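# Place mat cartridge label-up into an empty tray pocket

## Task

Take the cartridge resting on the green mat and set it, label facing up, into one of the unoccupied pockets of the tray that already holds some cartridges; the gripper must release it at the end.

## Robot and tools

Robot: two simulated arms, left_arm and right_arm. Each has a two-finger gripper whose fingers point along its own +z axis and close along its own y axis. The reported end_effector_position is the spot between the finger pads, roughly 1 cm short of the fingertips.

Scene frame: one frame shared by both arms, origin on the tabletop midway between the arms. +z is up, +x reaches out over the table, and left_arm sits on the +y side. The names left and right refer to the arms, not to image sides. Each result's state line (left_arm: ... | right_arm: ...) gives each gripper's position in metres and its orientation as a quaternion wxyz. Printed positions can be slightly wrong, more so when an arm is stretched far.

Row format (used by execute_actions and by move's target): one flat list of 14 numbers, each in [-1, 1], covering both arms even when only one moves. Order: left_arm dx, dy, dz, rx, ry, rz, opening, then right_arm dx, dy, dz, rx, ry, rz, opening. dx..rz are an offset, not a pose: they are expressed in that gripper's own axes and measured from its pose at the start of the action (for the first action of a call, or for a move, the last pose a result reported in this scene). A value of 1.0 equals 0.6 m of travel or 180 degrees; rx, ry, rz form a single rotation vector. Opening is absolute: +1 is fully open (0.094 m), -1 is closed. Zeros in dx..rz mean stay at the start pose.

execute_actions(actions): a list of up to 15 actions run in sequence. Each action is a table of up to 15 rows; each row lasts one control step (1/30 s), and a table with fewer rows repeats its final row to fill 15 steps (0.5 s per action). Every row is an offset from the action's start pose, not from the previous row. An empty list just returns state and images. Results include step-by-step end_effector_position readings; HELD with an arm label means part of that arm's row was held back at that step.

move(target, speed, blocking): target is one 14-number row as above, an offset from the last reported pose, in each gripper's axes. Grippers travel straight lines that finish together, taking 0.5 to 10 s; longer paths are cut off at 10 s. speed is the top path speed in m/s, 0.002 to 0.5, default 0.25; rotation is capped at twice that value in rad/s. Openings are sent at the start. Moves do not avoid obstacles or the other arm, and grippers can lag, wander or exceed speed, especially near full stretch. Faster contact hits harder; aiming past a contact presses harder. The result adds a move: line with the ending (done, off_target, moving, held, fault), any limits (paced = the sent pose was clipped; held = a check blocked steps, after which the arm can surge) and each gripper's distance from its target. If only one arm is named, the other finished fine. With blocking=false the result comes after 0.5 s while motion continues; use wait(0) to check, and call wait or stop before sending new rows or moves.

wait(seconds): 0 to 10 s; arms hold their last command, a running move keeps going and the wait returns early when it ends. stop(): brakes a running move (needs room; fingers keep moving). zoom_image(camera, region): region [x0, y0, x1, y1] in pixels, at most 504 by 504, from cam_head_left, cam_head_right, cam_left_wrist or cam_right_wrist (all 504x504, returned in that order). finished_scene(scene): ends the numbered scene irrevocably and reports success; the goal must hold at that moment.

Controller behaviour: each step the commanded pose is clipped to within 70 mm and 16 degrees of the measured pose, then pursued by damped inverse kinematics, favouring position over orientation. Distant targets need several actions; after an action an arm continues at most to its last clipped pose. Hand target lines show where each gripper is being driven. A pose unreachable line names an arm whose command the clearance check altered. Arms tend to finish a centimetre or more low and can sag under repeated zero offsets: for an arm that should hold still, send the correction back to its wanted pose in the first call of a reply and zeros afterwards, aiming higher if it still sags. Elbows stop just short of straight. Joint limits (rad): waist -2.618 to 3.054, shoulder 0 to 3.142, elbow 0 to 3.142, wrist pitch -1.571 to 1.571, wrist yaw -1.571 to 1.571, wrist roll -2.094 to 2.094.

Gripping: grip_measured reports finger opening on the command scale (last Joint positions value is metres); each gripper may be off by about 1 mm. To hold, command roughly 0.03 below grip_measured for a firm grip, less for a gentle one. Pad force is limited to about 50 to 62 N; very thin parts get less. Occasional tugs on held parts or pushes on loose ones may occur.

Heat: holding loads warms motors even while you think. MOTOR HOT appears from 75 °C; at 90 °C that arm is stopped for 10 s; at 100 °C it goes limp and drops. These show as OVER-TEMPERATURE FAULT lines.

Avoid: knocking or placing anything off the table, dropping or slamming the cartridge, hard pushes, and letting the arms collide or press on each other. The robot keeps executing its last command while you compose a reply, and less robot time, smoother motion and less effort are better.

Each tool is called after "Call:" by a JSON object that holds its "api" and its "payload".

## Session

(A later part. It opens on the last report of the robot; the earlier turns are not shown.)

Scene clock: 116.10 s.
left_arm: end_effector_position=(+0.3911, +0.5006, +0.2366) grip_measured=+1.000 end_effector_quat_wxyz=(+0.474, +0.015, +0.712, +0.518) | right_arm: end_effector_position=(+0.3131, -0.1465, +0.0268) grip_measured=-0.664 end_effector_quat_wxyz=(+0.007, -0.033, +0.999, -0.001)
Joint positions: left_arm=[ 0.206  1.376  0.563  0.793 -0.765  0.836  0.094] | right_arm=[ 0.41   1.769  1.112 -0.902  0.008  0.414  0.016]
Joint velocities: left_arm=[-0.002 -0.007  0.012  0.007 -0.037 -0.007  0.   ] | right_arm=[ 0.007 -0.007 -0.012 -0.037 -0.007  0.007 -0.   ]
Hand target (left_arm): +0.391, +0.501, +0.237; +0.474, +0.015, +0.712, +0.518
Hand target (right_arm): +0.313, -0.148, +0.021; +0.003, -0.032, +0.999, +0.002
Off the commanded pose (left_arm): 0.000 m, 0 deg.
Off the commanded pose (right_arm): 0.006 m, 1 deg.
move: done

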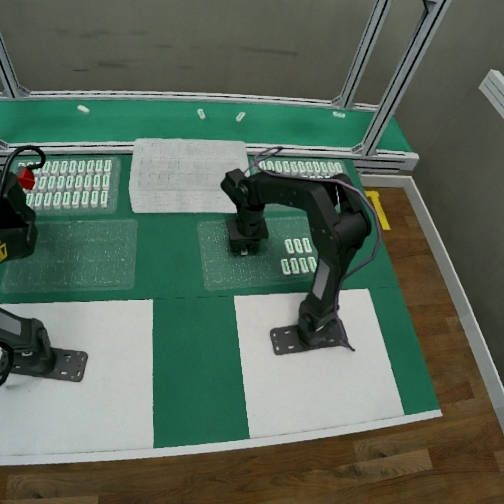

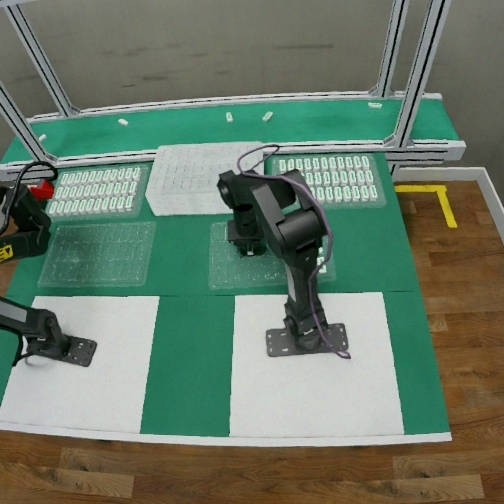

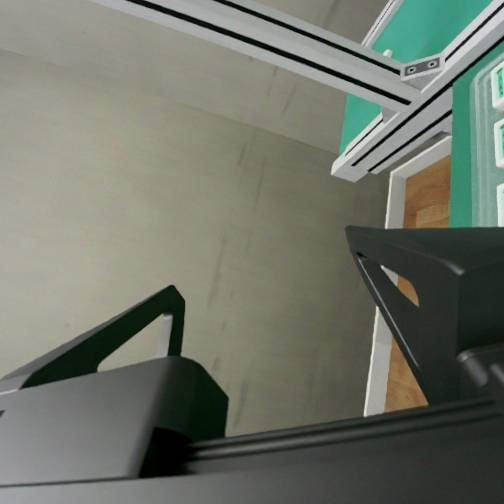

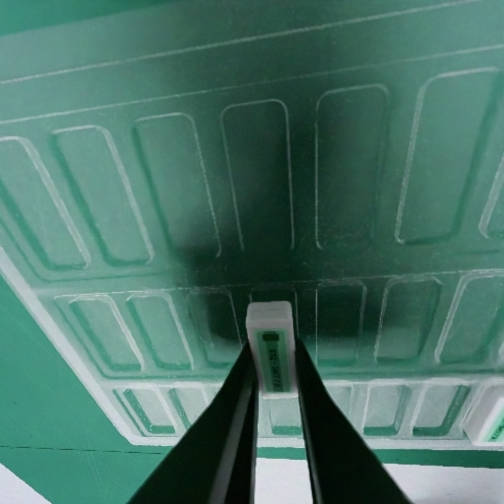

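Call:
{"api": "move", "payload": {"target": [0,0,0,0,0,0,1, 0,-0.0055,0.014,0,0.003,0,-0.7], "speed": 0.04}}

Call:
{"api": "zoom_image", "payload": {"camera": "cam_right_wrist", "region": [150, 220, 400, 440]}}

Scene clock: 128.57 s.
left_arm: end_effector_position=(+0.3911, +0.5006, +0.2366) grip_measured=+1.000 end_effector_quat_wxyz=(+0.474, +0.015, +0.712, +0.518) | right_arm: end_effector_position=(+0.3145, -0.1472, +0.0268) grip_measured=-0.664 end_effector_quat_wxyz=(+0.008, -0.032, +0.999, +0.000)
Joint positions: left_arm=[ 0.206  1.376  0.563  0.793 -0.765  0.836  0.094] | right_arm=[ 0.406  1.769  1.112 -0.898  0.007  0.412  0.016]
Joint velocities: left_arm=[ 0.007 -0.012 -0.027 -0.022 -0.007 -0.022  0.   ] | right_arm=[-0.007 -0.017 -0.012  0.037 -0.037 -0.022 -0.   ]
Hand target (left_arm): +0.391, +0.501, +0.237; +0.474, +0.015, +0.712, +0.518
Hand target (right_arm): +0.313, -0.150, +0.019; +0.002, -0.033, +0.999, -0.001
Off the commanded pose (left_arm): 0.000 m, 0 deg.
Off the commanded pose (right_arm): 0.009 m, 1 deg.
move: done

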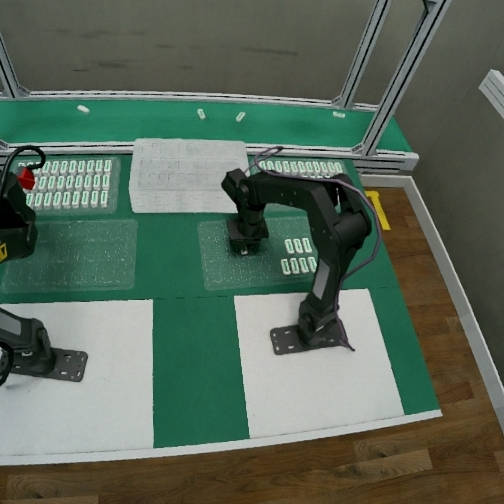

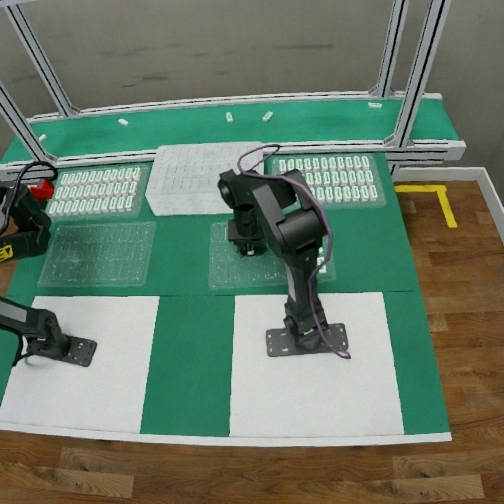

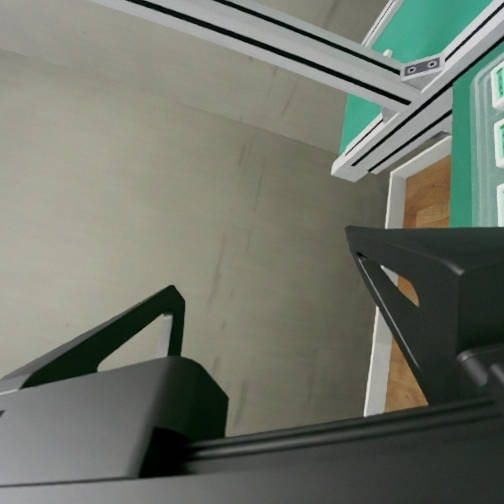

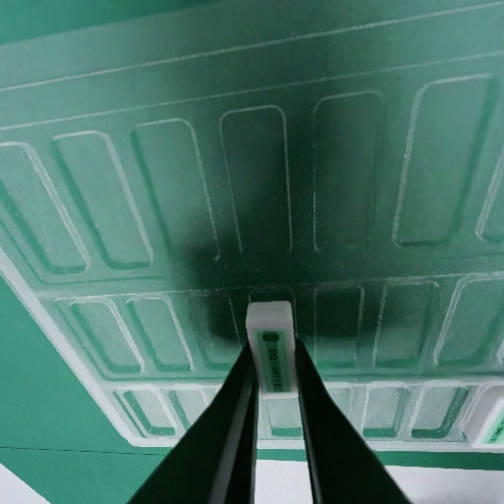

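Region (150, 220, 400, 440) of cam_right_wrist's 504x504 image, scaled by 2.016, with more detail than that image has; it fills the top 444 rows of this view, and the rest is white.

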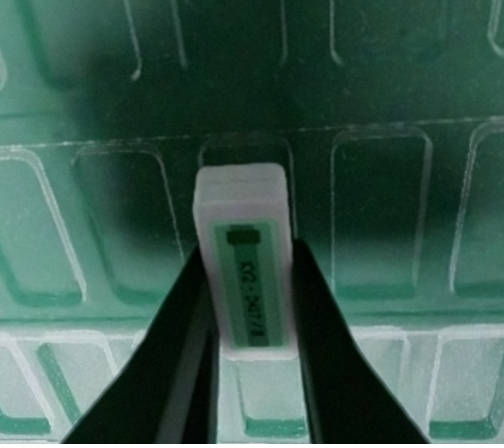

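Call:
{"api": "move", "payload": {"target": [0,0,0,0,0,0,1, 0.0027,-0.0055,0.019,0.0048,0.0111,0.002,-0.7], "speed": 0.04}}

Call:
{"api": "zoom_image", "payload": {"camera": "cam_right_wrist", "region": [150, 220, 400, 440]}}

Scene clock: 141.40 s.
left_arm: end_effector_position=(+0.3911, +0.5006, +0.2366) grip_measured=+1.000 end_effector_quat_wxyz=(+0.474, +0.015, +0.712, +0.518) | right_arm: end_effector_position=(+0.3121, -0.1484, +0.0186) grip_measured=-0.664 end_effector_quat_wxyz=(-0.004, -0.032, +0.999, -0.006)
Joint positions: left_arm=[ 0.206  1.376  0.563  0.793 -0.765  0.836  0.094] | right_arm=[ 0.406  1.798  1.112 -0.898  0.007  0.411  0.016]
Joint velocities: left_arm=[-0.032  0.002  0.002  0.051 -0.022  0.037  0.   ] | right_arm=[-0.002 -0.007  0.007  0.051 -0.037  0.051 -0.001]
Hand target (left_arm): +0.391, +0.501, +0.237; +0.474, +0.015, +0.712, +0.518
Hand target (right_arm): +0.313, -0.151, +0.015; -0.009, -0.029, +1.000, -0.008
Off the commanded pose (left_arm): 0.000 m, 0 deg.
Off the commanded pose (right_arm): 0.004 m, 1 deg.
move: done

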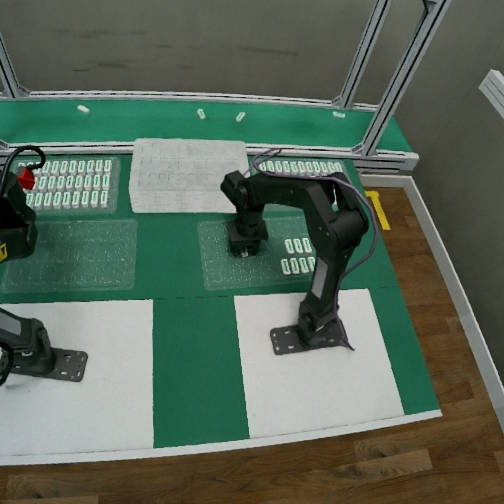

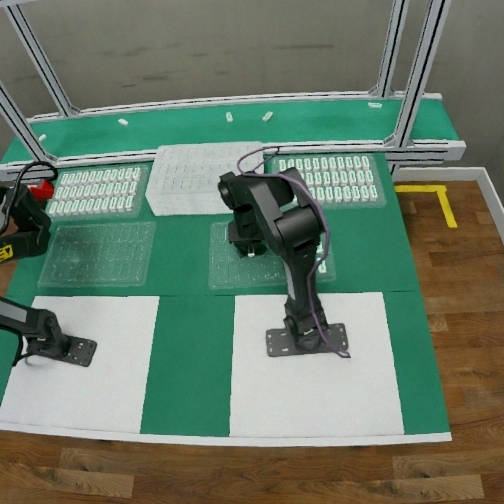

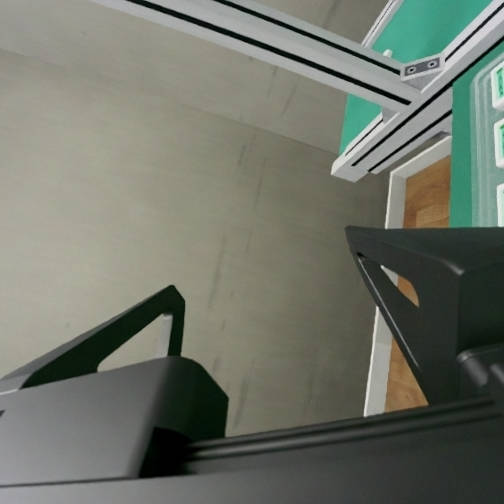

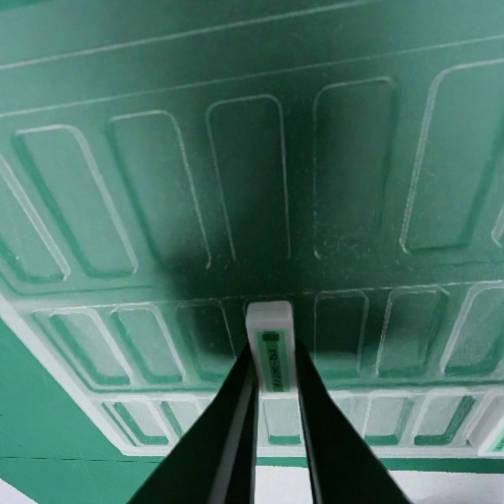

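Region (150, 220, 400, 440) of cam_right_wrist's 504x504 image, scaled by 2.016, with more detail than that image has; it fills the top 444 rows of this view, and the rest is white.

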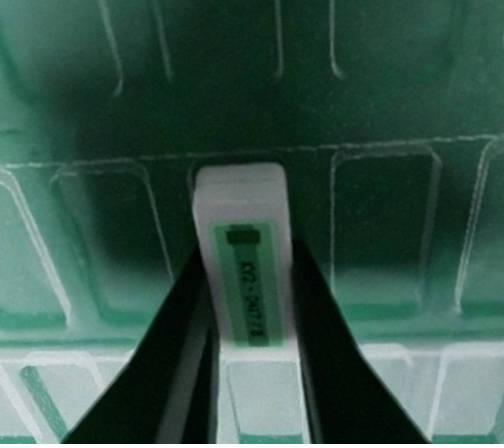

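Call:
{"api": "move", "payload": {"target": [0,0,0,0,0,0,1, 0.001,-0.0005,0.013,0.002,0.005,0,-0.7], "speed": 0.03}}

Call:
{"api": "zoom_image", "payload": {"camera": "cam_right_wrist", "region": [150, 220, 400, 440]}}

Scene clock: 150.50 s.
left_arm: end_effector_position=(+0.3911, +0.5006, +0.2366) grip_measured=+1.000 end_effector_quat_wxyz=(+0.474, +0.015, +0.712, +0.518) | right_arm: end_effector_position=(+0.3121, -0.1484, +0.0186) grip_measured=-0.664 end_effector_quat_wxyz=(-0.004, -0.032, +0.999, -0.006)
Joint positions: left_arm=[ 0.206  1.376  0.563  0.793 -0.765  0.836  0.094] | right_arm=[ 0.406  1.798  1.112 -0.898  0.007  0.411  0.016]
Joint velocities: left_arm=[ 0.002 -0.002  0.012  0.051  0.037  0.007  0.   ] | right_arm=[0.002 0.002 0.007 0.081 0.037 0.037 0.   ]
Hand target (left_arm): +0.391, +0.501, +0.237; +0.474, +0.015, +0.712, +0.518
Hand target (right_arm): +0.311, -0.149, +0.011; -0.012, -0.032, +0.999, -0.009
Off the commanded pose (left_arm): 0.000 m, 0 deg.
Off the commanded pose (right_arm): 0.008 m, 1 deg.
move: done

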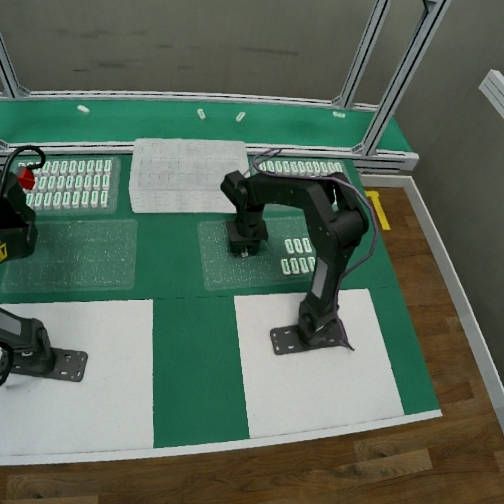

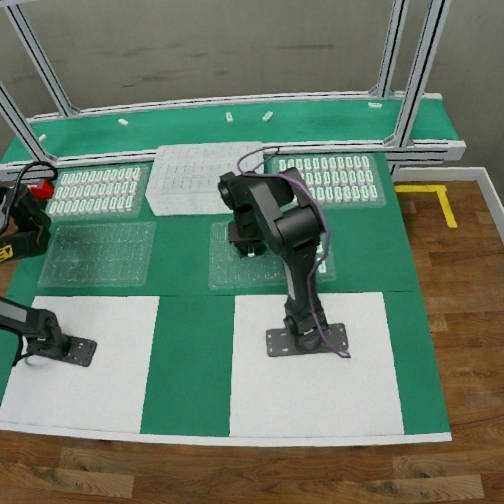

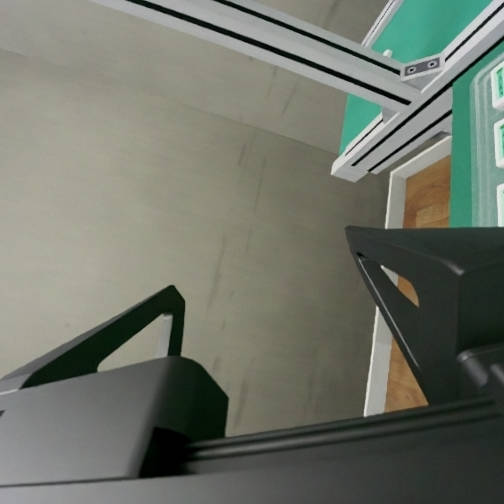

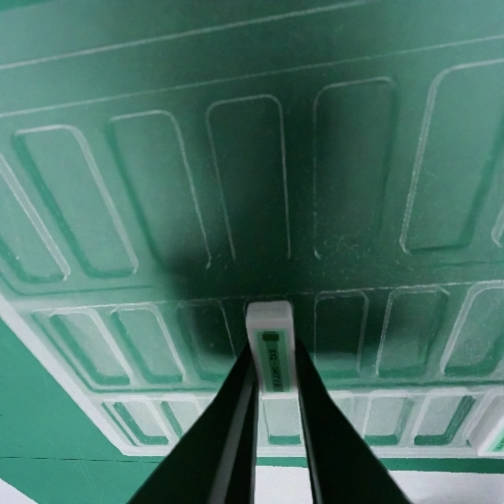

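Region (150, 220, 400, 440) of cam_right_wrist's 504x504 image, scaled by 2.016, with more detail than that image has; it fills the top 444 rows of this view, and the rest is white.

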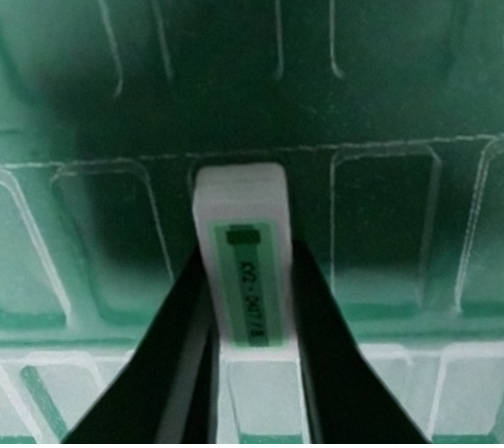

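Call:
{"api": "move", "payload": {"target": [0,0,0,0,0,0,1, 0.001,-0.0005,0.017,0.003,0.007,0,-0.7], "speed": 0.03}}

Call:
{"api": "zoom_image", "payload": {"camera": "cam_right_wrist", "region": [150, 220, 400, 440]}}

Scene clock: 154.53 s.
left_arm: end_effector_position=(+0.3911, +0.5006, +0.2366) grip_measured=+1.000 end_effector_quat_wxyz=(+0.474, +0.015, +0.712, +0.518) | right_arm: end_effector_position=(+0.3121, -0.1484, +0.0186) grip_measured=-0.664 end_effector_quat_wxyz=(-0.004, -0.032, +0.999, -0.006)
Joint positions: left_arm=[ 0.206  1.376  0.563  0.793 -0.765  0.836  0.094] | right_arm=[ 0.406  1.798  1.112 -0.898  0.007  0.411  0.016]
Joint velocities: left_arm=[-0.012  0.007 -0.007 -0.007  0.066  0.037  0.   ] | right_arm=[-0.007  0.012  0.002 -0.007  0.095 -0.051  0.   ]
Hand target (left_arm): +0.391, +0.501, +0.237; +0.474, +0.015, +0.712, +0.518
Hand target (right_arm): +0.311, -0.149, +0.009; -0.015, -0.032, +0.999, -0.011
Off the commanded pose (left_arm): 0.000 m, 0 deg.
Off the commanded pose (right_arm): 0.010 m, 1 deg.
move: done

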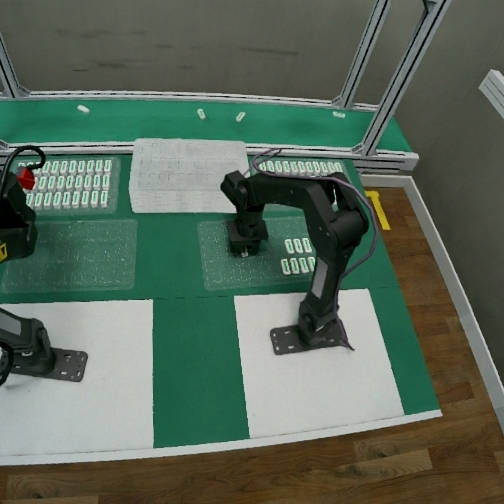

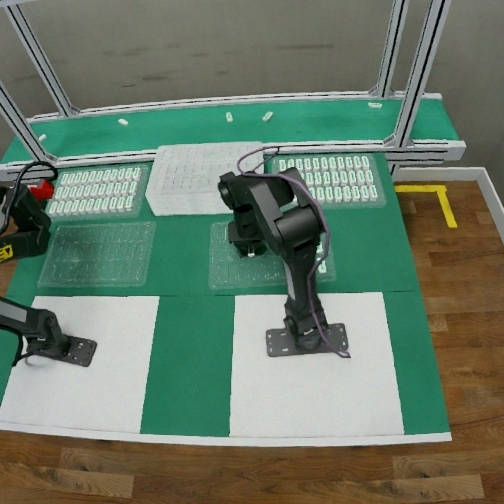

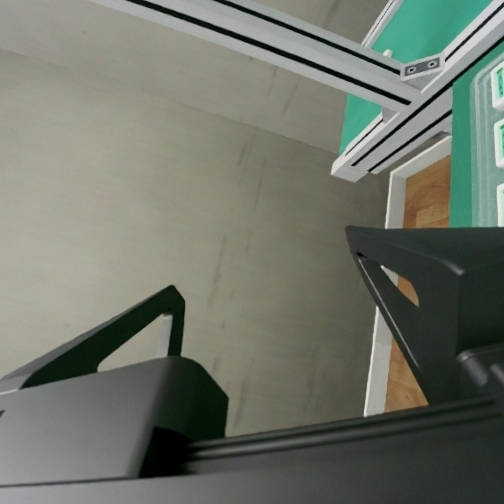

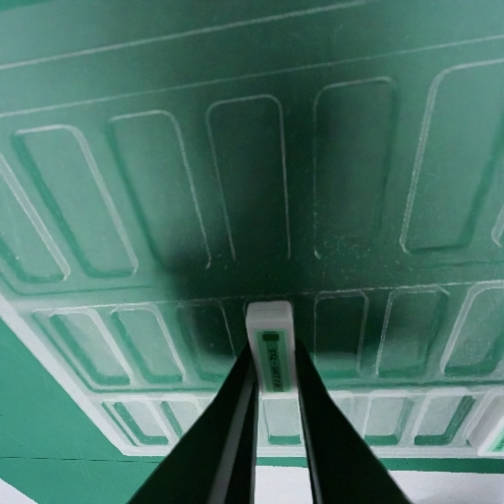

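Region (150, 220, 400, 440) of cam_right_wrist's 504x504 image, scaled by 2.016, with more detail than that image has; it fills the top 444 rows of this view, and the rest is white.

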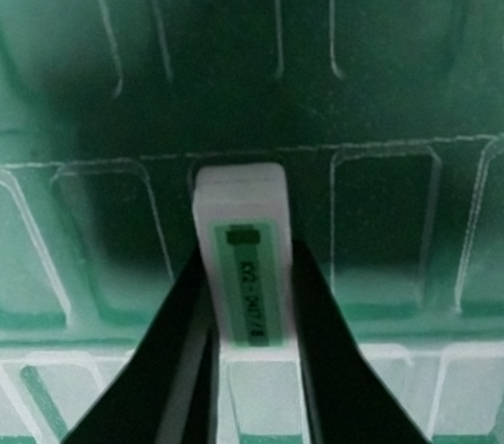

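Call:
{"api": "move", "payload": {"target": [0,0,0,0,0,0,1, 0,0,0,0,0,0,-0.45]}}

Call:
{"api": "move", "payload": {"target": [0,0,0,0,0,0,1, 0.03,0,-0.09,0,0,0,-0.45], "speed": 0.15}}

Call:
{"api": "zoom_image", "payload": {"camera": "cam_right_wrist", "region": [150, 170, 504, 420]}}

Scene clock: 161.73 s.
left_arm: end_effector_position=(+0.3911, +0.5006, +0.2366) grip_measured=+1.000 end_effector_quat_wxyz=(+0.474, +0.015, +0.712, +0.518) | right_arm: end_effector_position=(+0.3120, -0.1505, +0.0186) grip_measured=-0.452 end_effector_quat_wxyz=(-0.004, -0.032, +0.999, -0.011)
Joint positions: left_arm=[ 0.206  1.376  0.563  0.793 -0.765  0.836  0.094] | right_arm=[ 0.405  1.798  1.112 -0.902  0.016  0.411  0.026]
Joint velocities: left_arm=[-0.017  0.017  0.007  0.022  0.037  0.037  0.   ] | right_arm=[ 0.012  0.002  0.002 -0.022 -0.007 -0.022 -0.   ]
Hand target (left_arm): +0.391, +0.501, +0.237; +0.474, +0.015, +0.712, +0.518
Hand target (right_arm): +0.312, -0.148, +0.019; -0.004, -0.033, +0.999, -0.006
Off the commanded pose (left_arm): 0.000 m, 0 deg.
Off the commanded pose (right_arm): 0.002 m, 1 deg.
move: done

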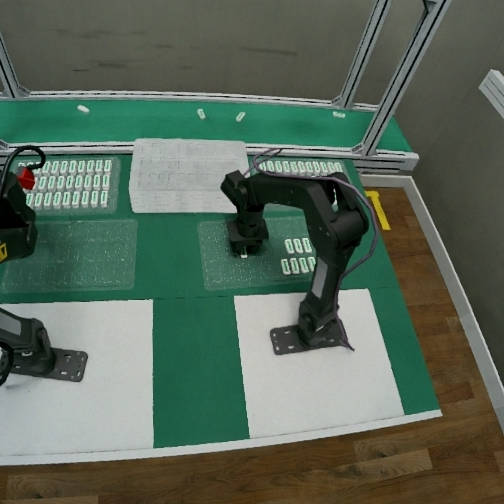

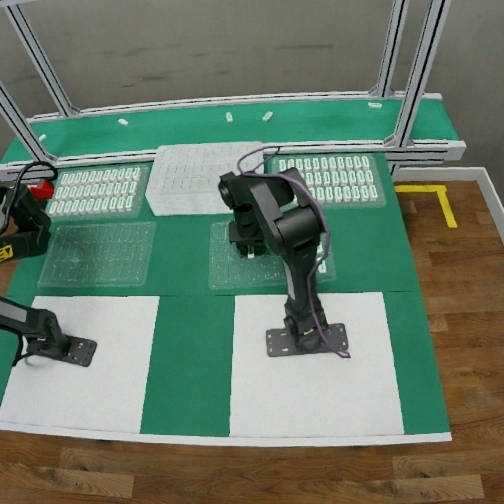

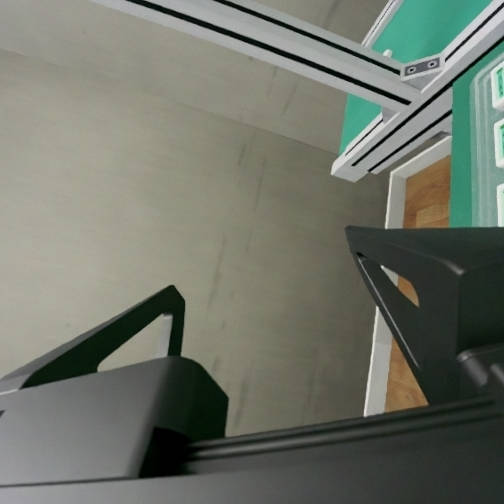

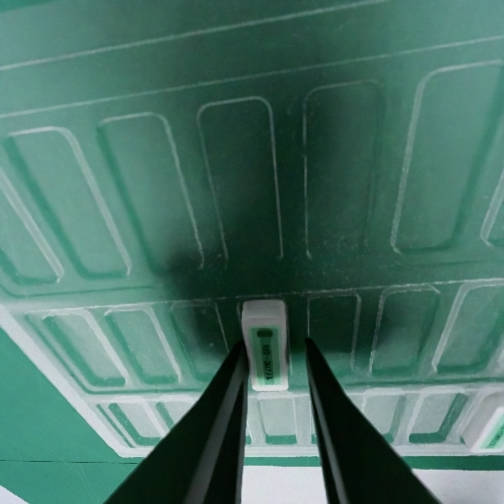

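Scene clock: 162.77 s.
left_arm: end_effector_position=(+0.3911, +0.5006, +0.2366) grip_measured=+1.000 end_effector_quat_wxyz=(+0.474, +0.015, +0.712, +0.518) | right_arm: end_effector_position=(+0.2913, -0.1552, +0.0599) grip_measured=-0.452 end_effector_quat_wxyz=(-0.019, -0.033, +0.999, -0.019)
Joint positions: left_arm=[ 0.206  1.376  0.563  0.793 -0.765  0.836  0.094] | right_arm=[ 0.424  1.697  1.165 -1.09   0.017  0.429  0.026]
Joint velocities: left_arm=[-0.012 -0.002  0.002 -0.007  0.066 -0.066  0.   ] | right_arm=[ 0.007  0.012 -0.022 -0.022 -0.022 -0.037 -0.   ]
Hand target (left_arm): +0.391, +0.501, +0.237; +0.474, +0.015, +0.712, +0.518
Hand target (right_arm): +0.294, -0.151, +0.073; -0.005, -0.032, +0.999, -0.011
Off the commanded pose (left_arm): 0.000 m, 0 deg.
Off the commanded pose (right_arm): 0.014 m, 2 deg.
move: off_target (right_arm)

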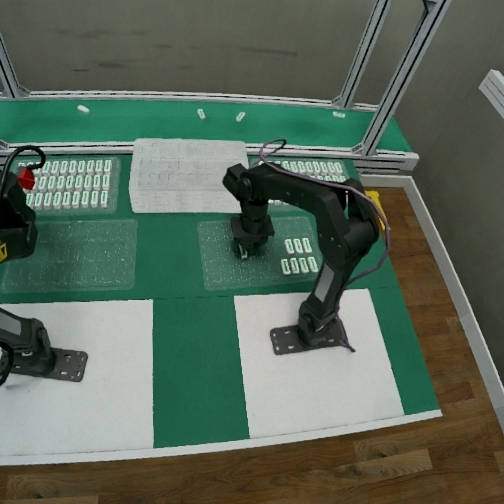

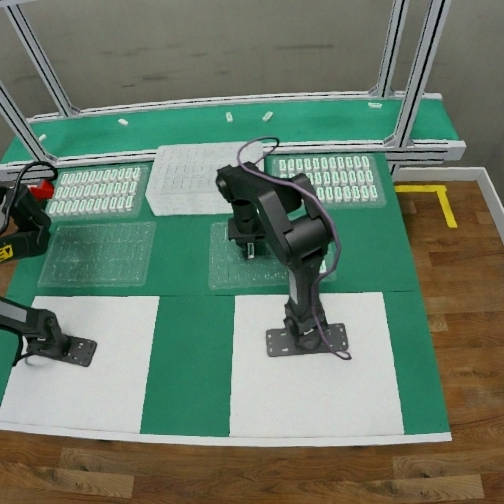

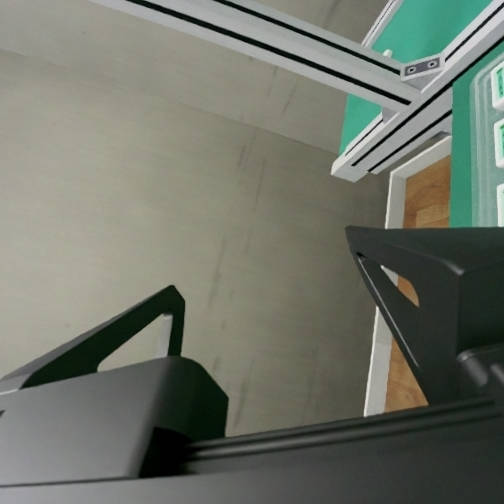

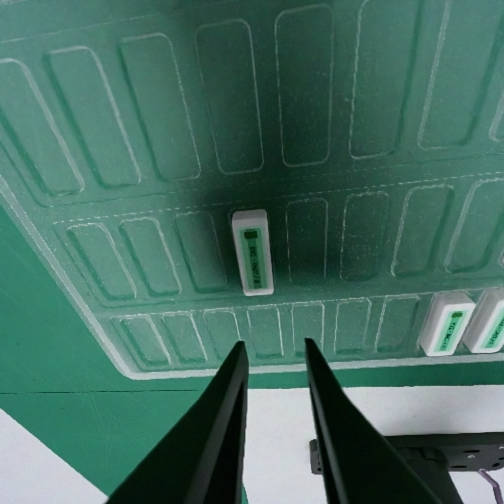

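Region (150, 170, 504, 420) of cam_right_wrist's 504x504 image, scaled by 1.424, with more detail than that image has; it fills the top 356 rows of this view, and the rest is white.

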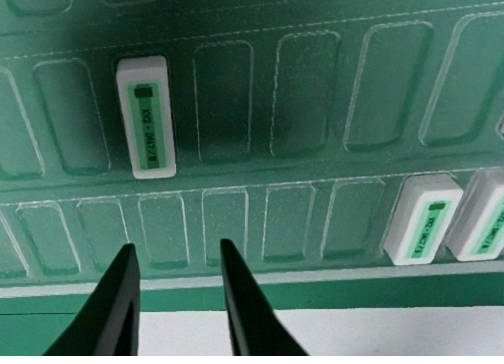

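Call:
{"api": "finished_scene", "payload": {"scene": 1}}

The scene is finished: the task was done.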